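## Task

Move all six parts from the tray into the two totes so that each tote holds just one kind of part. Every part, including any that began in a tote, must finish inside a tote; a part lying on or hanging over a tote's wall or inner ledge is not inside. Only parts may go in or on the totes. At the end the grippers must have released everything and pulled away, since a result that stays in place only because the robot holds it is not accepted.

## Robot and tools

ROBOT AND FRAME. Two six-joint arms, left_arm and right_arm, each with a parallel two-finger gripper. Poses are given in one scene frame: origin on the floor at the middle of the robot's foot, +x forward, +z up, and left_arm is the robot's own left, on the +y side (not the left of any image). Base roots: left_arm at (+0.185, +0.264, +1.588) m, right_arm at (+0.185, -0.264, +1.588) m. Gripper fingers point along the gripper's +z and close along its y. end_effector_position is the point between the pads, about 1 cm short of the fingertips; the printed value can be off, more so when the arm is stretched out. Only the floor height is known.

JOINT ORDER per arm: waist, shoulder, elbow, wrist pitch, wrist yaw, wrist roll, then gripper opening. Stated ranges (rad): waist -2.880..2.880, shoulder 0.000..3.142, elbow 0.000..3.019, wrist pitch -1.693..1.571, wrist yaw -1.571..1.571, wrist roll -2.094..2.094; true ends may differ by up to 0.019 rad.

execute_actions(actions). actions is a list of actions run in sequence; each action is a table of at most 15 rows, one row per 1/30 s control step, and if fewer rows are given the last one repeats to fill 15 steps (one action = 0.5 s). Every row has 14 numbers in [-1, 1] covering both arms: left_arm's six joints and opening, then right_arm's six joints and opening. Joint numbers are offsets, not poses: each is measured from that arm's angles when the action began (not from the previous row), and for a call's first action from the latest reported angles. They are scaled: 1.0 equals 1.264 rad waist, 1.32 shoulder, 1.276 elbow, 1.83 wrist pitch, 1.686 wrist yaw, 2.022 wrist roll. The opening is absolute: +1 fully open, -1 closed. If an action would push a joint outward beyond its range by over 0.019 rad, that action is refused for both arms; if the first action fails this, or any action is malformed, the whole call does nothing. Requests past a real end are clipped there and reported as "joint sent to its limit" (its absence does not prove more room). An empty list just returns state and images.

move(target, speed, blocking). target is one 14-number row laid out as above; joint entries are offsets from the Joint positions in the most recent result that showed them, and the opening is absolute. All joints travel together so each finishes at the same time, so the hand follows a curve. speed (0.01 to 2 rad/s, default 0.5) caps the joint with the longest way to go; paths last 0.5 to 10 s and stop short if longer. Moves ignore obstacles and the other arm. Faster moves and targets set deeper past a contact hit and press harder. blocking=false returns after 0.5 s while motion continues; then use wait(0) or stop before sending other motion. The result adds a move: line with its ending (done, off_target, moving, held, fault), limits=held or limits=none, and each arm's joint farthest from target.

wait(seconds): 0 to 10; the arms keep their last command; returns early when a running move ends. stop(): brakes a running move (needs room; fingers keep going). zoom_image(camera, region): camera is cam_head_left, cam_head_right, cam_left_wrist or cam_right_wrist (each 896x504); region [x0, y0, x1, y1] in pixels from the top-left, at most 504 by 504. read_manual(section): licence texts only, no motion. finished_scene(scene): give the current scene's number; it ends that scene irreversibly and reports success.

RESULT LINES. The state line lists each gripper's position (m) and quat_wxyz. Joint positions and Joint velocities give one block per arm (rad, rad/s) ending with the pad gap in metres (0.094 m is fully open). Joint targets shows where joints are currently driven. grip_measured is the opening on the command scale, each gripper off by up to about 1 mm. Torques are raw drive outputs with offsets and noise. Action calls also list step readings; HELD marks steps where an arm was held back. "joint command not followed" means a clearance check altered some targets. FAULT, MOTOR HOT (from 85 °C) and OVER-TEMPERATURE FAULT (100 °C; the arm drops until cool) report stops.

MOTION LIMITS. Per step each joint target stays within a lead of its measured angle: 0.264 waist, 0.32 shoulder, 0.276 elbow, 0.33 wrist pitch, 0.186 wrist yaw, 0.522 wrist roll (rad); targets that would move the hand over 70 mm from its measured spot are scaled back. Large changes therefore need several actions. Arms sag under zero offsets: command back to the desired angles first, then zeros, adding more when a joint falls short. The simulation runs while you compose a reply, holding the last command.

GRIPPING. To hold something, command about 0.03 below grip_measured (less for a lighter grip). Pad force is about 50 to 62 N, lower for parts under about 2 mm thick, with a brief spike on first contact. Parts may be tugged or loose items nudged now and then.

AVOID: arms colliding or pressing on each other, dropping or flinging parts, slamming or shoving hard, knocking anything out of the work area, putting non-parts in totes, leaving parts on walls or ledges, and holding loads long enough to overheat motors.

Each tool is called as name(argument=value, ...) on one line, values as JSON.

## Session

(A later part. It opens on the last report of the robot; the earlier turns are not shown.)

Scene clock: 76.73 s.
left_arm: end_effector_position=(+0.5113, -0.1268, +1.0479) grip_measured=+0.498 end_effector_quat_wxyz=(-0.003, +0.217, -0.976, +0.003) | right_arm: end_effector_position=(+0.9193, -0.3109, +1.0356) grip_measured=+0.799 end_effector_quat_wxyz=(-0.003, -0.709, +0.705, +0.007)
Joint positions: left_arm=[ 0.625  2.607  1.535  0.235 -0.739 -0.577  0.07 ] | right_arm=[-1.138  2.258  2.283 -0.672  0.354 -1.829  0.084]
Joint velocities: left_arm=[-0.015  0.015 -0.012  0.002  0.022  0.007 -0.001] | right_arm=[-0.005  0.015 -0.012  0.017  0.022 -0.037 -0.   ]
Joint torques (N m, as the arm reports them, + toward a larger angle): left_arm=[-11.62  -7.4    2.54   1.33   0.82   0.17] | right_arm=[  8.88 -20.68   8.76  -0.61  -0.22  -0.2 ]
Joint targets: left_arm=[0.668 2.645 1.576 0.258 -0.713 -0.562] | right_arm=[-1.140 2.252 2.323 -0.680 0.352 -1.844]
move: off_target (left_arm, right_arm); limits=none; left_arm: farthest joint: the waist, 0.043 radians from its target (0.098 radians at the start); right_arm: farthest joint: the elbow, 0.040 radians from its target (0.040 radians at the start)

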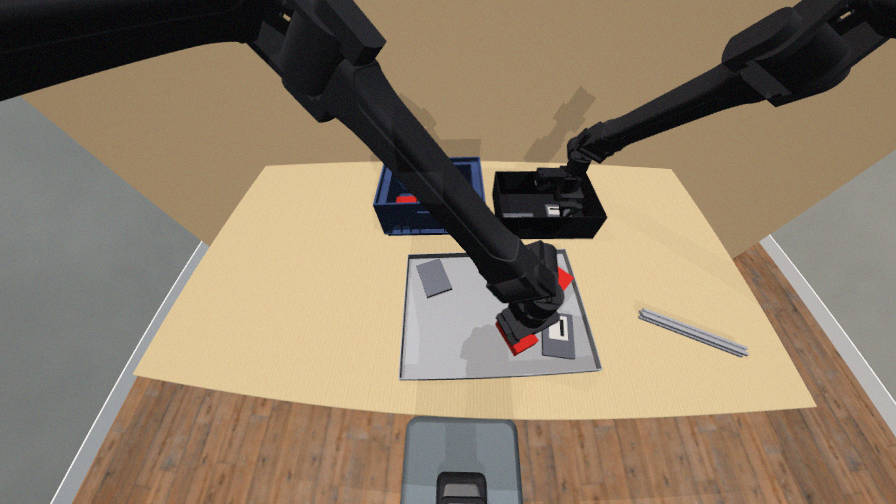

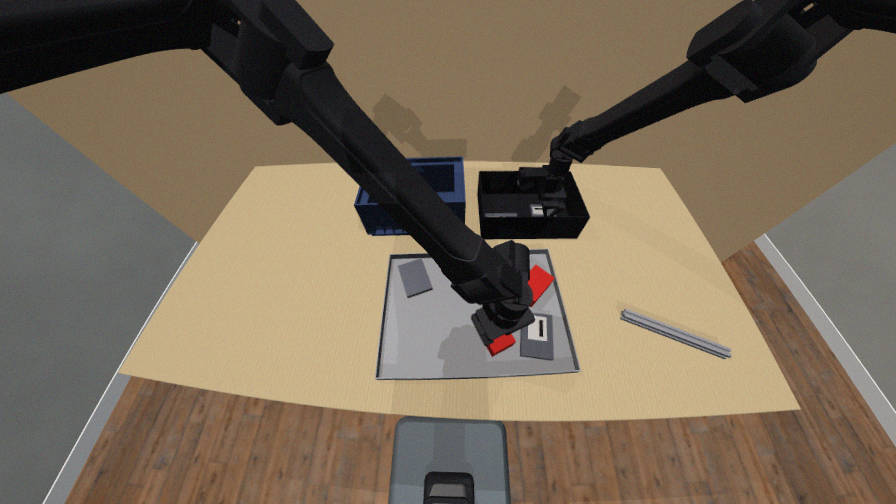

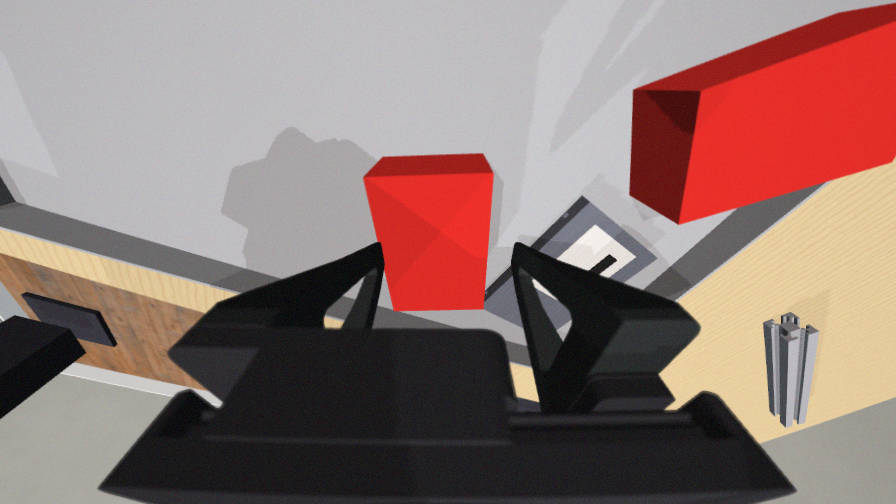

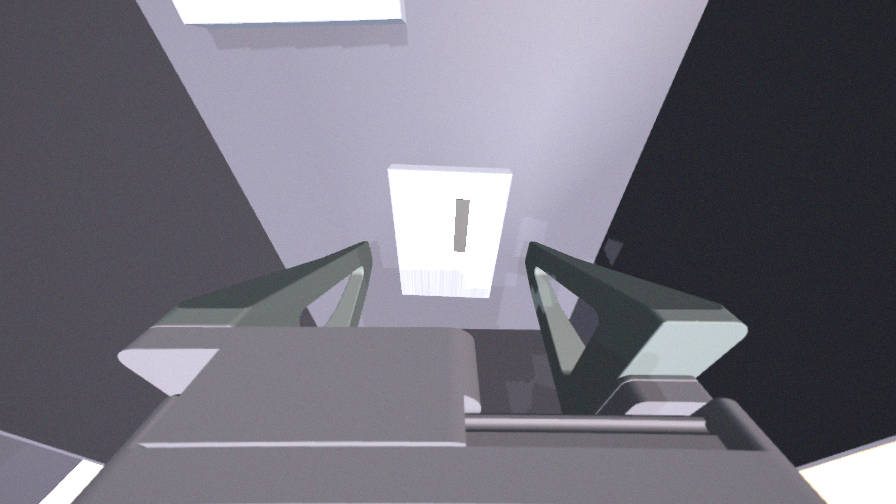

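move(target=[0.034, 0.0288, 0.0321, 0.0126, 0.0154, 0.0074, 0.7, 0.0522, -0.244, -0.2516, 0, 0.0368, 0.031, 0.8], speed=0.3)

Scene clock: 79.43 s.
left_arm: end_effector_position=(+0.5127, -0.1315, +1.0488) grip_measured=+0.698 end_effector_quat_wxyz=(-0.005, +0.215, -0.977, +0.007) | right_arm: end_effector_position=(+0.9194, -0.3202, +1.1514) grip_measured=+0.799 end_effector_quat_wxyz=(-0.011, -0.705, +0.709, +0.003)
Joint positions: left_arm=[ 0.62   2.611  1.542  0.235 -0.736 -0.572  0.08 ] | right_arm=[-1.086  1.961  1.969 -0.672  0.414 -1.782  0.084]
Joint velocities: left_arm=[-0.005 -0.005 -0.012 -0.022 -0.007  0.007 -0.   ] | right_arm=[-0.005  0.005 -0.007 -0.022 -0.11  -0.007  0.001]
Joint torques (N m, as the arm reports them, + toward a larger angle): left_arm=[-11.47  -7.64   1.8    1.36   0.72   0.12] | right_arm=[  9.97 -22.23   4.46  -0.37   0.01   0.06]
Joint targets: left_arm=[0.668 2.645 1.576 0.258 -0.713 -0.562] | right_arm=[-1.072 1.936 1.962 -0.672 0.416 -1.766]
move: off_target (left_arm, right_arm); limits=none; left_arm: farthest joint: the waist, 0.048 radians from its target (0.043 radians at the start); right_arm: farthest joint: the shoulder, 0.025 radians from its target (0.322 radians at the start)

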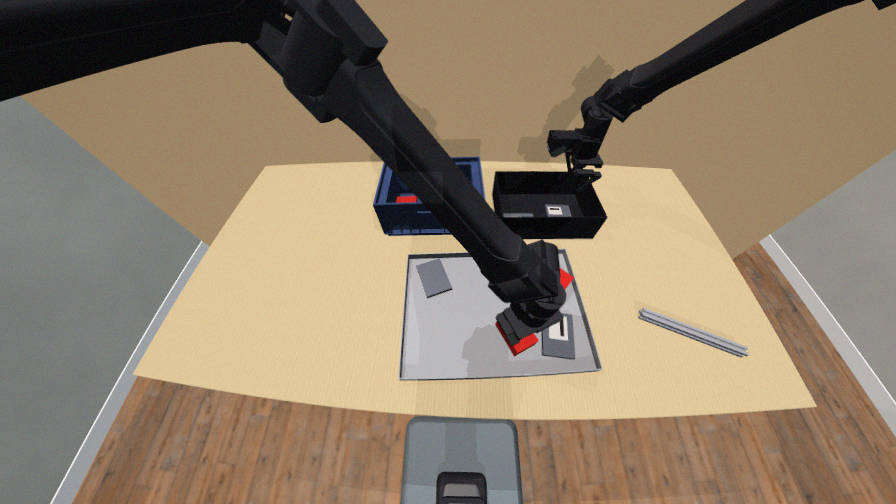

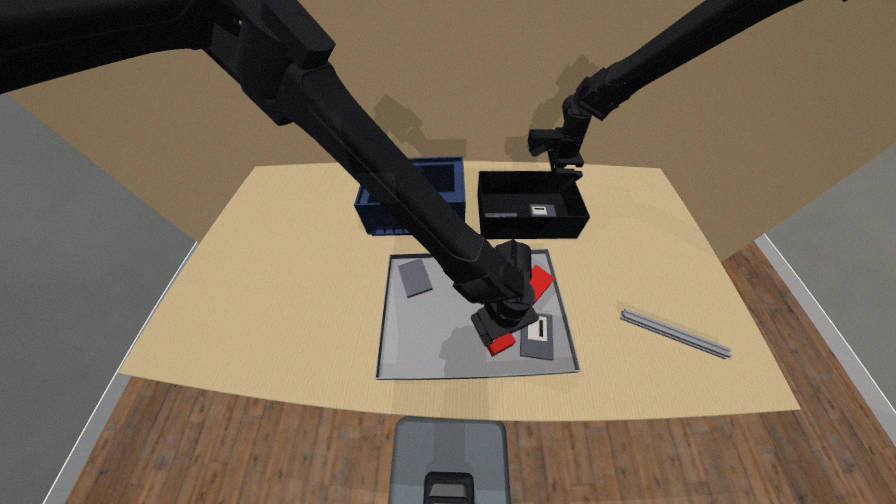

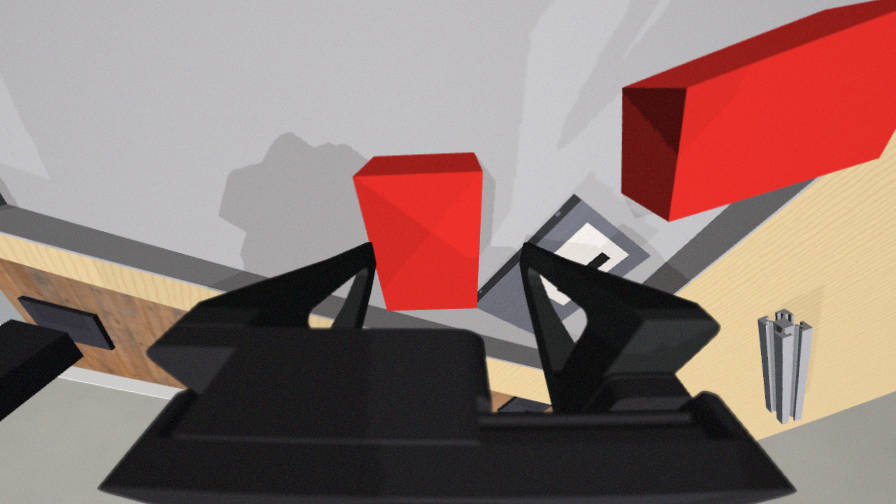

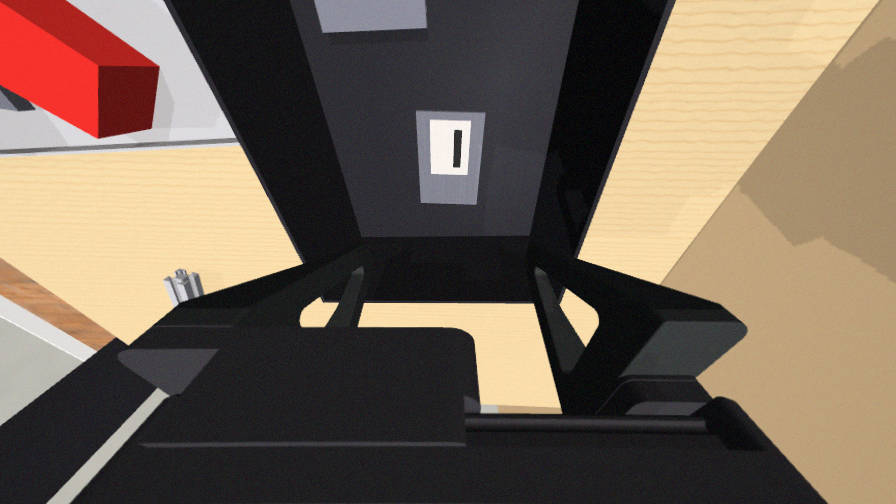

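move(target=[0.0055, -0.0397, -0.0494, 0.0055, -0.0075, 0.005, 0.7, -0.2207, -0.36, -0.967, 0.4705, -0.1453, 0.694, 1], speed=1.0)

Scene clock: 83.33 s.
left_arm: end_effector_position=(+0.5081, -0.1214, +1.0599) grip_measured=+0.698 end_effector_quat_wxyz=(+0.000, -0.208, +0.978, -0.001) | right_arm: end_effector_position=(+0.5649, -0.3806, +1.2034) grip_measured=+1.000 end_effector_quat_wxyz=(+0.002, -0.001, +1.000, -0.000)
Joint positions: left_arm=[ 0.617  2.577  1.49   0.235 -0.745 -0.572  0.08 ] | right_arm=[-1.363  1.506  0.736  0.177  0.172 -0.395  0.094]
Joint velocities: left_arm=[-0.015 -0.005 -0.007 -0.022  0.037 -0.051  0.   ] | right_arm=[-0.015  0.005 -0.017  0.002  0.007 -0.051  0.   ]
Joint torques (N m, as the arm reports them, + toward a larger angle): left_arm=[-14.41 -12.06  -2.64   0.79  -0.23   0.13] | right_arm=[  2.17 -14.05  -1.06   0.12  -0.16   0.06]
Joint targets: left_arm=[0.627 2.558 1.479 0.245 -0.749 -0.562] | right_arm=[-1.365 1.486 0.735 0.189 0.169 -0.379]
move: done; limits=none; left_arm: farthest joint: the shoulder, 0.019 radians from its target (0.052 radians at the start); right_arm: farthest joint: the shoulder, 0.020 radians from its target (0.475 radians at the start)

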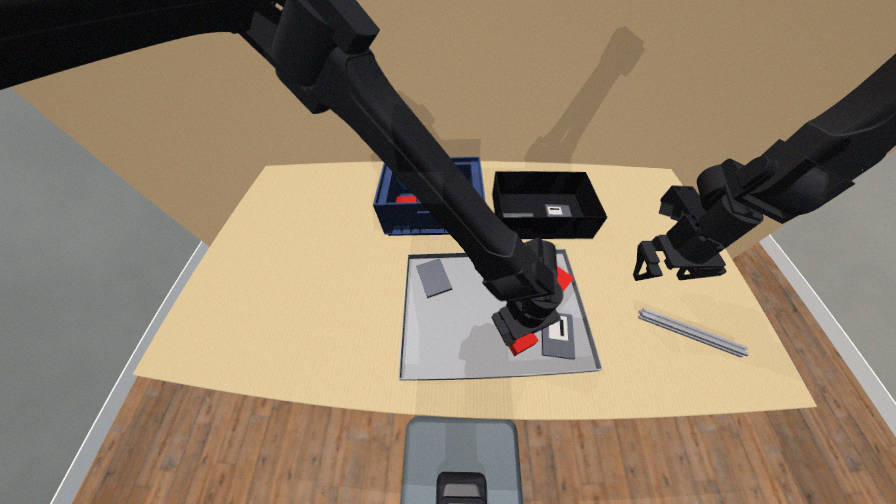

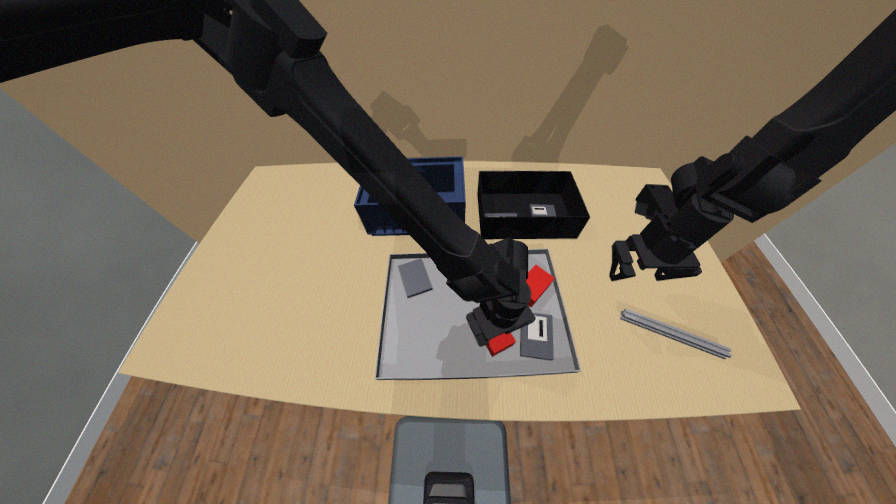

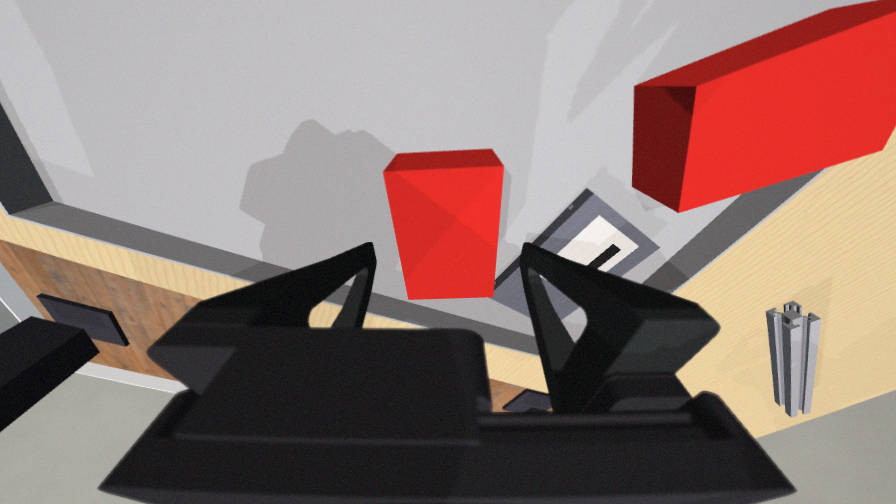

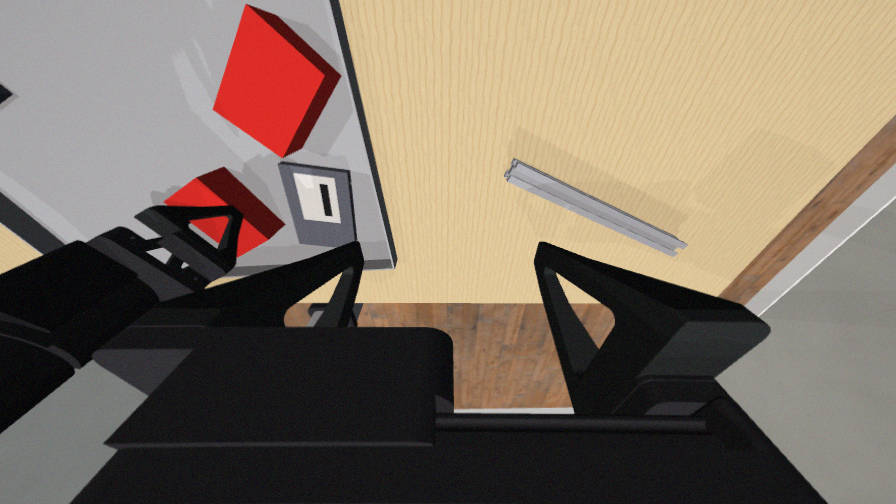

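move(target=[0.039, 0.0548, 0.0709, 0.0132, 0.0181, -0.0198, 0.7, -0.0016, -0.015, -0.0008, 0.0066, -0.0018, 0.008, 1], speed=0.15)

execute_actions(actions=[[[0,0,0,0,0,0,0.6, 0,0,0,0,0,0,1],[0,0,0,0,0,0,0.5, 0,0,0,0,0,0,1],[0,0,0,0,0,0,0.4, 0,0,0,0,0,0,1],[0,0,0,0,0,0,0.33, 0,0,0,0,0,0,1],[0,0,0,0,0,0,0.28, 0,0,0,0,0,0,1],[0,0,0,0,0,0,0.24, 0,0,0,0,0,0,1],[0,0,0,0,0,0,0.2, 0,0,0,0,0,0,1],[0,0,0,0,0,0,0.17, 0,0,0,0,0,0,1],[0,0,0,0,0,0,0.145, 0,0,0,0,0,0,1]]])

Scene clock: 85.50 s.
left_arm: end_effector_position=(+0.5064, -0.1184, +1.0219) grip_measured=+0.698 end_effector_quat_wxyz=(-0.001, +0.244, -0.970, -0.000) | right_arm: end_effector_position=(+0.5650, -0.3805, +1.2034) grip_measured=+1.000 end_effector_quat_wxyz=(+0.002, -0.001, +1.000, +0.000)
Joint positions: left_arm=[ 0.661  2.648  1.577  0.248 -0.718 -0.602  0.08 ] | right_arm=[-1.363  1.506  0.736  0.177  0.171 -0.394  0.094]
Joint velocities: left_arm=[-0.015 -0.005 -0.022 -0.002 -0.051  0.007 -0.   ] | right_arm=[-0.015 -0.015 -0.022  0.002 -0.037 -0.037  0.   ]
Joint torques (N m, as the arm reports them, + toward a larger angle): left_arm=[-14.57 -10.15  -1.45   0.93   0.08  -0.11] | right_arm=[  2.15 -13.95  -1.08   0.16  -0.16   0.06]
Joint targets: left_arm=[0.667 2.649 1.581 0.259 -0.714 -0.613] | right_arm=[-1.365 1.486 0.735 0.189 0.168 -0.379]
move: done; limits=none; left_arm: farthest joint: the wrist pitch, 0.011 radians from its target (0.024 radians at the start); right_arm: farthest joint: the shoulder, 0.020 radians from its target (0.020 radians at the start)

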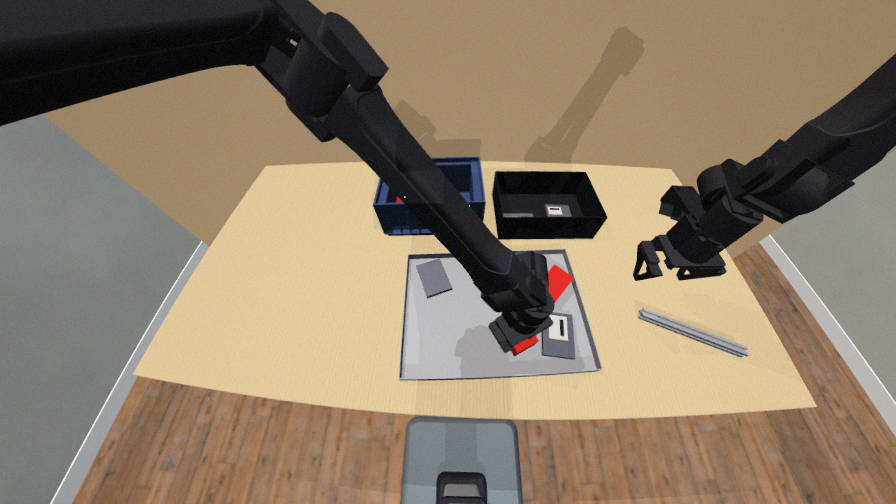

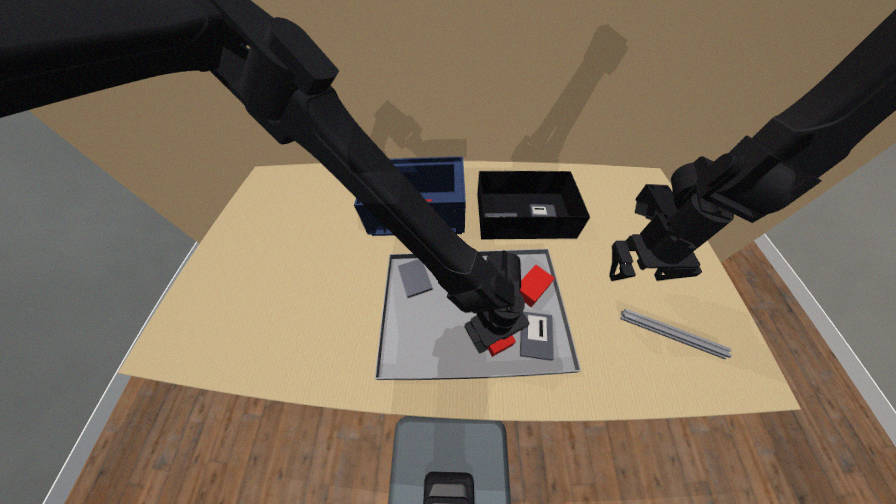

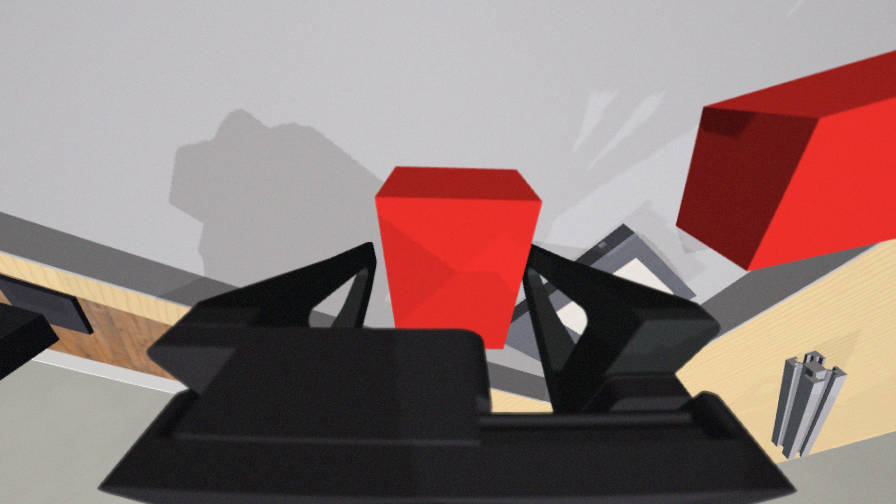

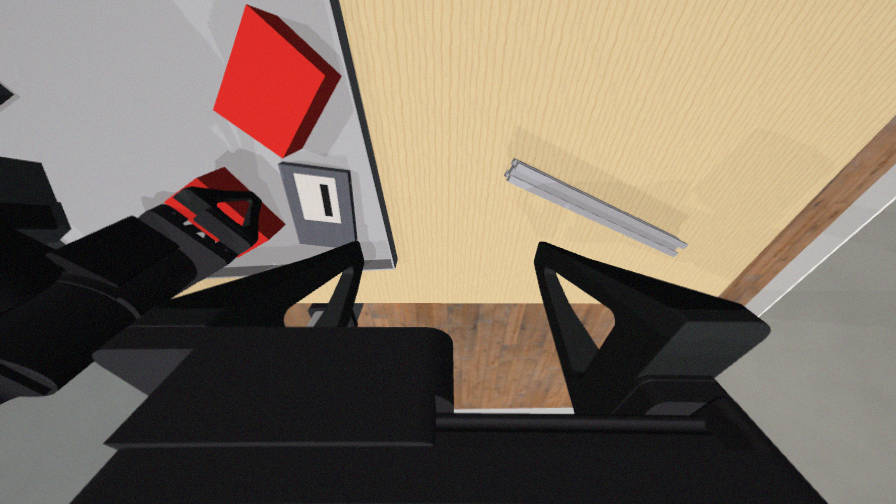

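Scene clock: 86.00 s.
left_arm: end_effector_position=(+0.5064, -0.1184, +1.0219) grip_measured=+0.214 end_effector_quat_wxyz=(-0.001, +0.244, -0.970, -0.000) | right_arm: end_effector_position=(+0.5650, -0.3805, +1.2034) grip_measured=+1.000 end_effector_quat_wxyz=(+0.002, -0.001, +1.000, +0.000)
Joint positions: left_arm=[ 0.661  2.648  1.577  0.248 -0.718 -0.602  0.057] | right_arm=[-1.363  1.506  0.736  0.177  0.171 -0.394  0.094]
Joint velocities: left_arm=[ 0.005 -0.044 -0.012  0.037  0.007 -0.037  0.   ] | right_arm=[-0.015 -0.015 -0.002  0.007 -0.037 -0.081  0.   ]
Joint torques (N m, as the arm reports them, + toward a larger angle): left_arm=[-15.34 -10.37  -1.69   0.48  -0.09   0.03] | right_arm=[  2.27 -12.36  -1.01  -0.24  -0.04  -0.06]
Joint targets: left_arm=[0.661 2.648 1.577 0.248 -0.718 -0.602] | right_arm=[-1.363 1.506 0.736 0.177 0.171 -0.394]
Step readings (joint positions):
0: left_arm=[0.661 2.648 1.577 0.248 -0.718 -0.602] | right_arm=[-1.363 1.506 0.736 0.177 0.171 -0.394]
1: left_arm=[0.661 2.648 1.577 0.248 -0.718 -0.602] | right_arm=[-1.363 1.506 0.736 0.177 0.171 -0.394]
2: left_arm=[0.661 2.648 1.577 0.248 -0.718 -0.602] | right_arm=[-1.363 1.506 0.736 0.177 0.171 -0.394]
4: left_arm=[0.661 2.648 1.577 0.248 -0.718 -0.602] | right_arm=[-1.363 1.506 0.736 0.177 0.171 -0.394]
8: left_arm=[0.661 2.648 1.577 0.248 -0.718 -0.602] | right_arm=[-1.363 1.506 0.736 0.177 0.171 -0.394]
15: Joint positions above

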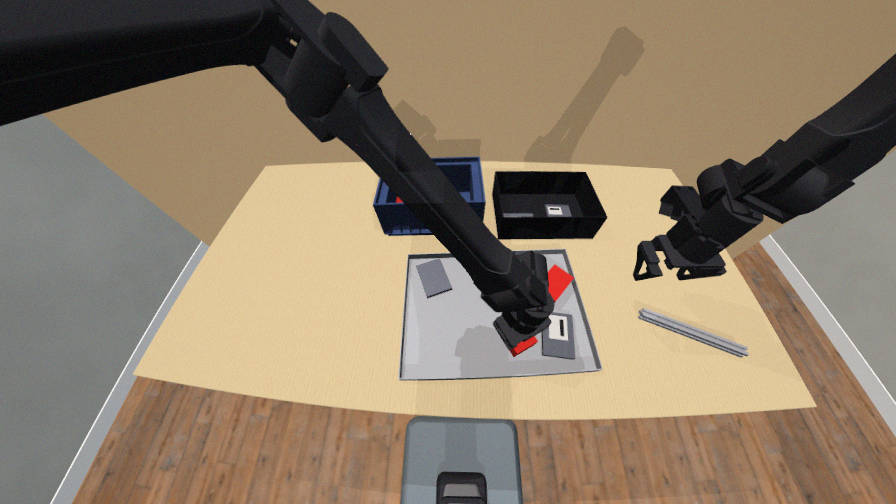

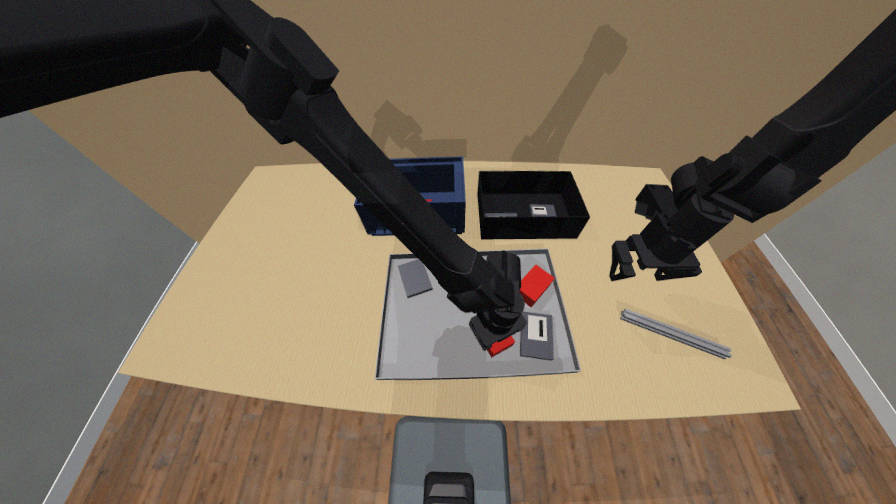

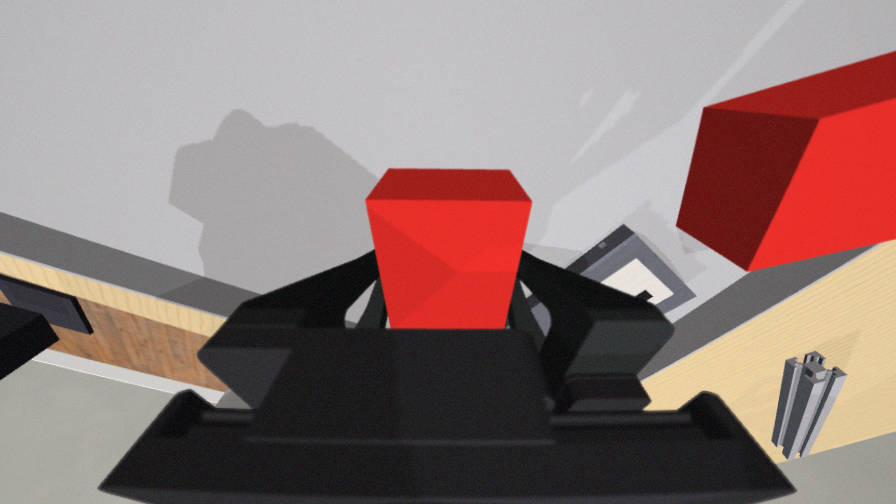

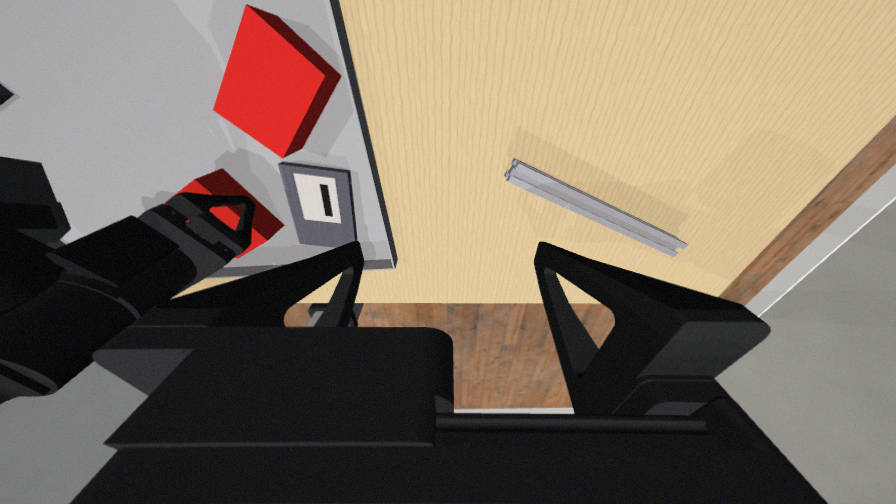

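execute_actions(actions=[])

Scene clock: 88.17 s.
left_arm: end_effector_position=(+0.5064, -0.1184, +1.0219) grip_measured=+0.214 end_effector_quat_wxyz=(-0.001, +0.244, -0.970, -0.000) | right_arm: end_effector_position=(+0.5650, -0.3805, +1.2034) grip_measured=+1.000 end_effector_quat_wxyz=(+0.002, -0.001, +1.000, +0.000)
Joint positions: left_arm=[ 0.661  2.648  1.577  0.248 -0.718 -0.602  0.057] | right_arm=[-1.363  1.506  0.736  0.177  0.171 -0.394  0.094]
Joint velocities: left_arm=[ 0.015 -0.005  0.002 -0.002  0.051  0.037  0.001] | right_arm=[-0.005 -0.005  0.012  0.002 -0.007  0.022  0.   ]
Joint torques (N m, as the arm reports them, + toward a larger angle): left_arm=[-15.33 -10.22  -1.72   0.45  -0.08   0.02] | right_arm=[  2.39 -12.37  -1.01  -0.22  -0.04  -0.07]
Joint targets: left_arm=[0.661 2.648 1.577 0.248 -0.718 -0.602] | right_arm=[-1.363 1.506 0.736 0.177 0.171 -0.394]

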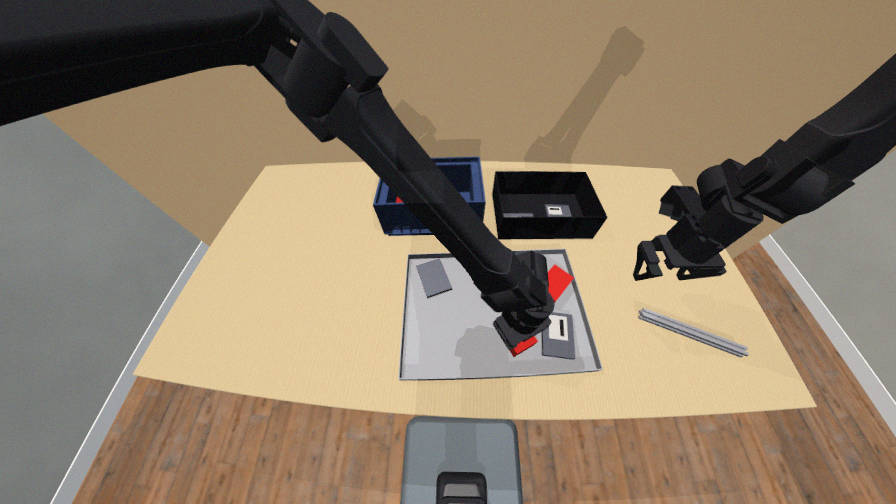

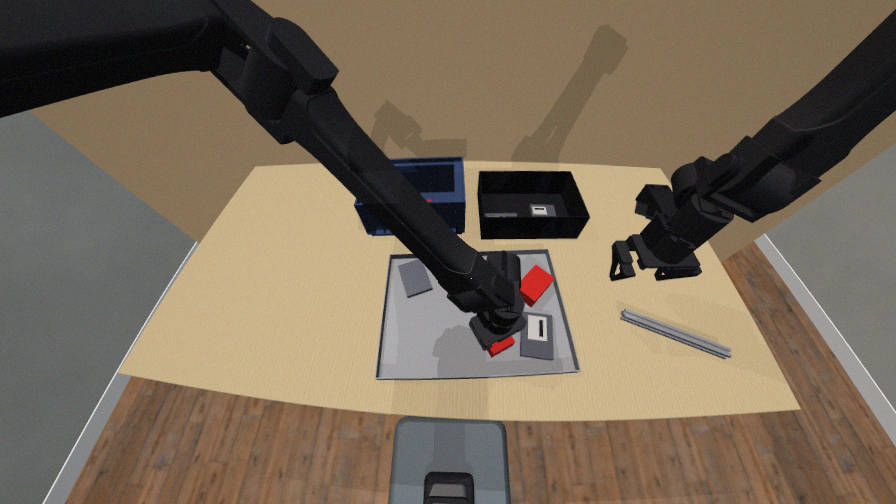

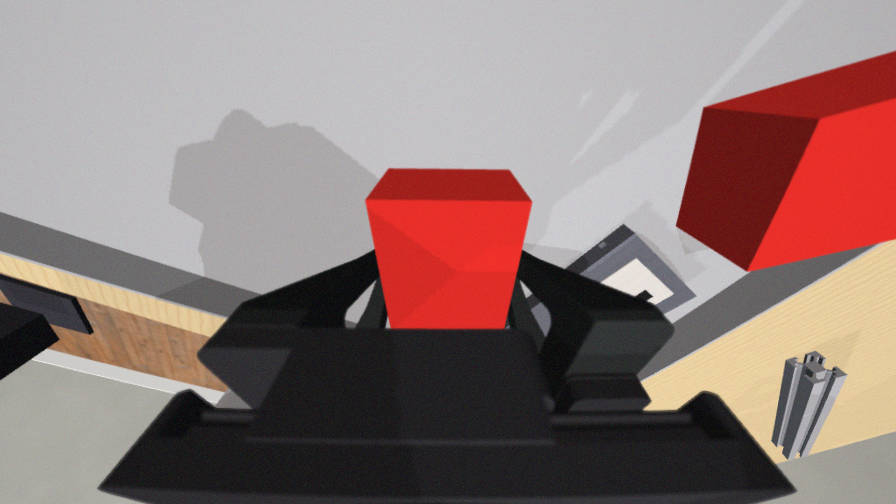

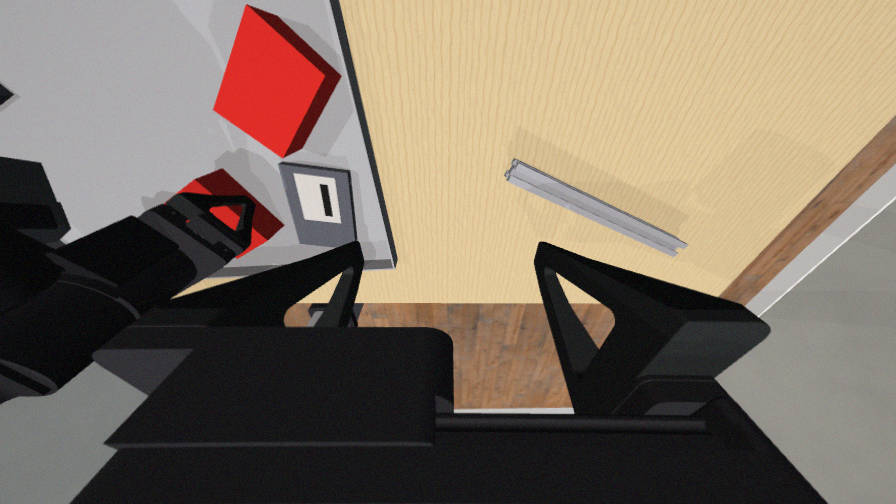

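move(target=[-0.062,-0.545,-0.205,-0.275,-0.028,-0.247,0.18, 0.177,0.411,0.057,0.236,0.110,0.068,1], speed=0.6)

Scene clock: 93.50 s.
left_arm: end_effector_position=(+0.7112, +0.0163, +1.2418) grip_measured=+0.214 end_effector_quat_wxyz=(-0.003, +0.448, -0.894, -0.006) | right_arm: end_effector_position=(+0.4793, -0.2233, +1.0992) grip_measured=+1.000 end_effector_quat_wxyz=(-0.012, -0.009, +1.000, +0.002)
Joint positions: left_arm=[ 0.613  1.93   1.316 -0.246 -0.763 -1.09   0.057] | right_arm=[-1.145  2.057  0.803  0.598  0.354 -0.272  0.094]
Joint velocities: left_arm=[-0.005 -0.005  0.007  0.012 -0.022 -0.081  0.   ] | right_arm=[-0.005  0.005 -0.017  0.007  0.051  0.022  0.   ]
Joint torques (N m, as the arm reports them, + toward a larger angle): left_arm=[-15.41 -14.94   1.65   0.1   -0.2   -0.08] | right_arm=[  6.19 -10.29  -3.9    0.1    0.08   0.07]
Joint targets: left_arm=[0.583 1.929 1.315 -0.255 -0.765 -1.101] | right_arm=[-1.139 2.049 0.809 0.609 0.356 -0.256]
move: off_target (left_arm); limits=none; left_arm: farthest joint: the waist, 0.030 radians from its target (0.079 radians at the start); right_arm: farthest joint: the wrist roll, 0.015 radians from its target (0.137 radians at the start)

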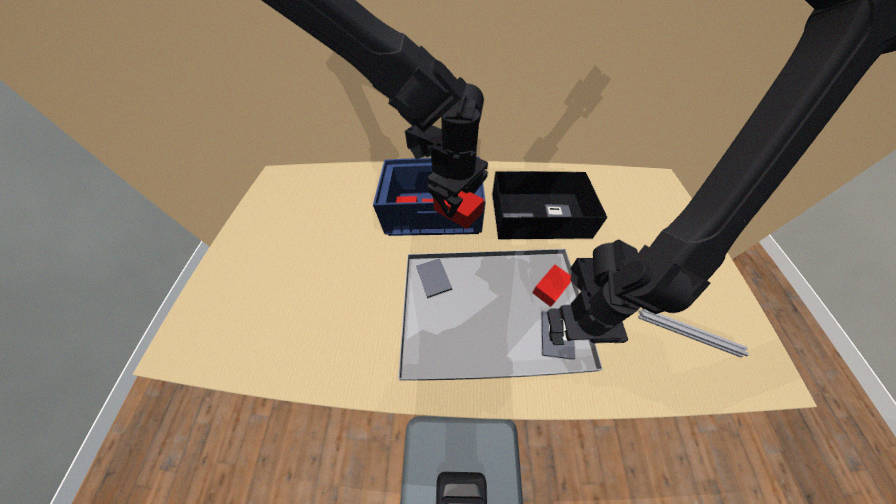

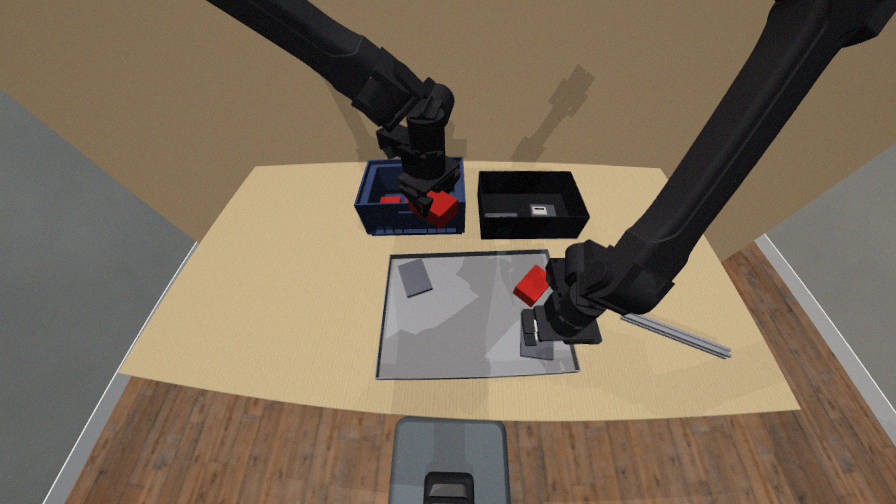

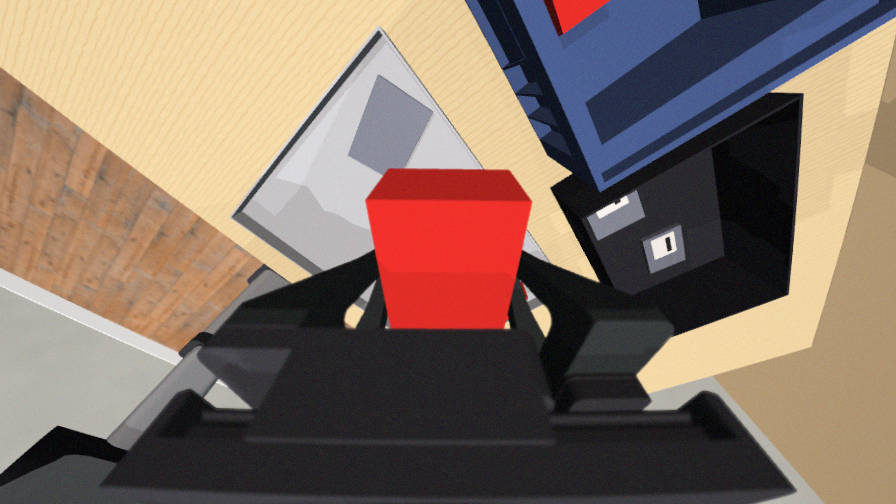

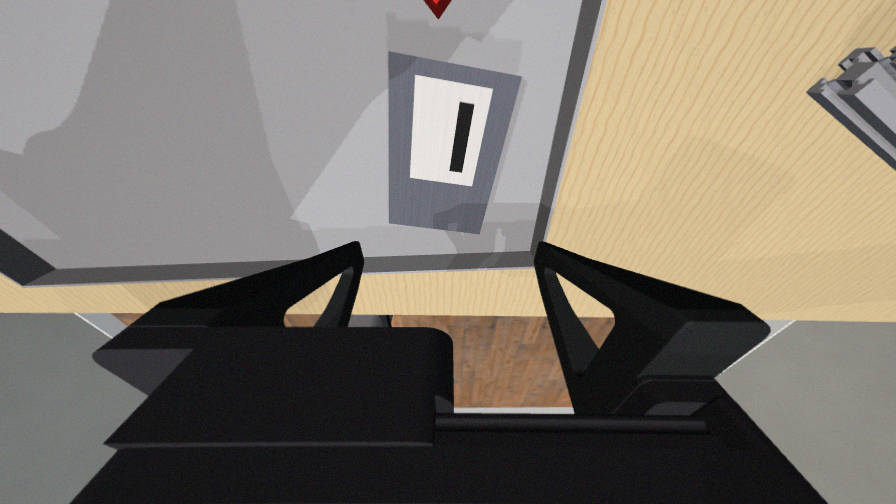

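move(target=[0.124,0.0856,0.458,-0.200,0.072,-0.252,0.18, -0.015,0.072,0.140,-0.026,-0.014,0.070,1], speed=0.55)

Scene clock: 98.77 s.
left_arm: end_effector_position=(+0.8895, +0.0944, +1.1976) grip_measured=+0.214 end_effector_quat_wxyz=(-0.000, +0.709, -0.705, -0.003) | right_arm: end_effector_position=(+0.5179, -0.2189, +1.0488) grip_measured=+1.000 end_effector_quat_wxyz=(+0.010, +0.065, +0.998, +0.002)
Joint positions: left_arm=[ 0.771  2.044  1.881 -0.603 -0.645 -1.589  0.057] | right_arm=[-1.157  2.144  0.977  0.559  0.333 -0.146  0.094]
Joint velocities: left_arm=[ 0.005  0.015 -0.002 -0.012 -0.095 -0.037 -0.   ] | right_arm=[-0.005 -0.005 -0.007 -0.027  0.066  0.007  0.   ]
Joint torques (N m, as the arm reports them, + toward a larger angle): left_arm=[-14.13 -19.4    6.23   0.12  -0.01  -0.07] | right_arm=[ 5.62 -9.69 -3.29 -0.5  -0.14  0.07]
Joint targets: left_arm=[0.769 2.043 1.900 -0.612 -0.641 -1.600] | right_arm=[-1.164 2.152 0.982 0.550 0.331 -0.130]
move: done; limits=none; left_arm: farthest joint: the elbow, 0.019 radians from its target (0.584 radians at the start); right_arm: farthest joint: the wrist roll, 0.015 radians from its target (0.141 radians at the start)

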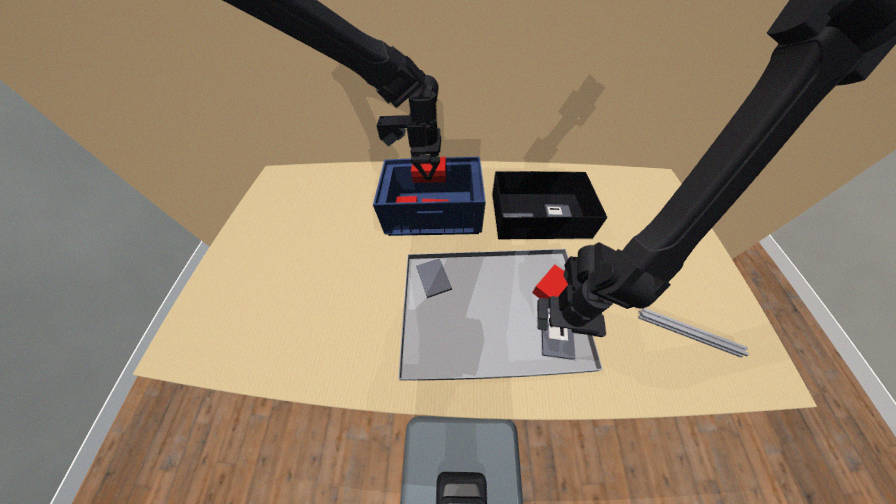

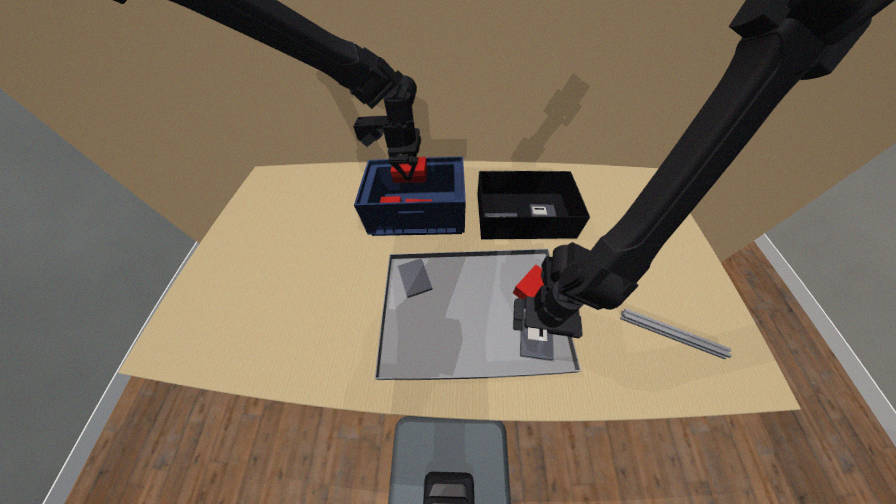

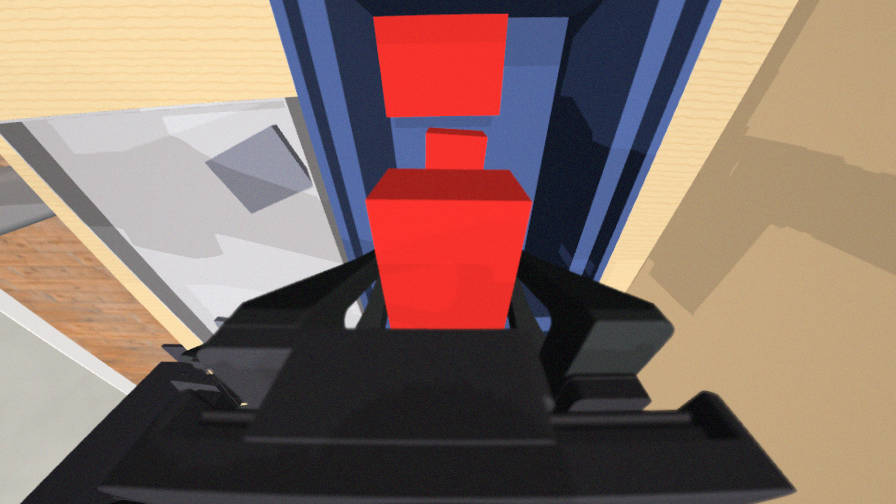

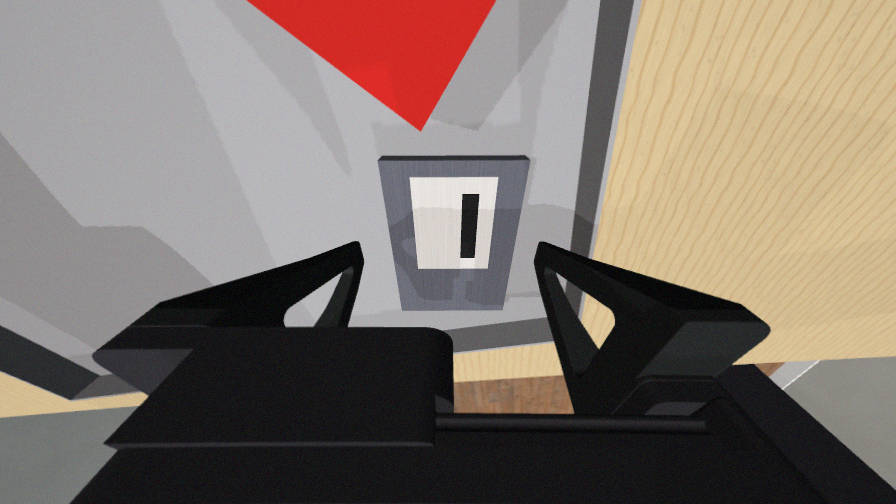

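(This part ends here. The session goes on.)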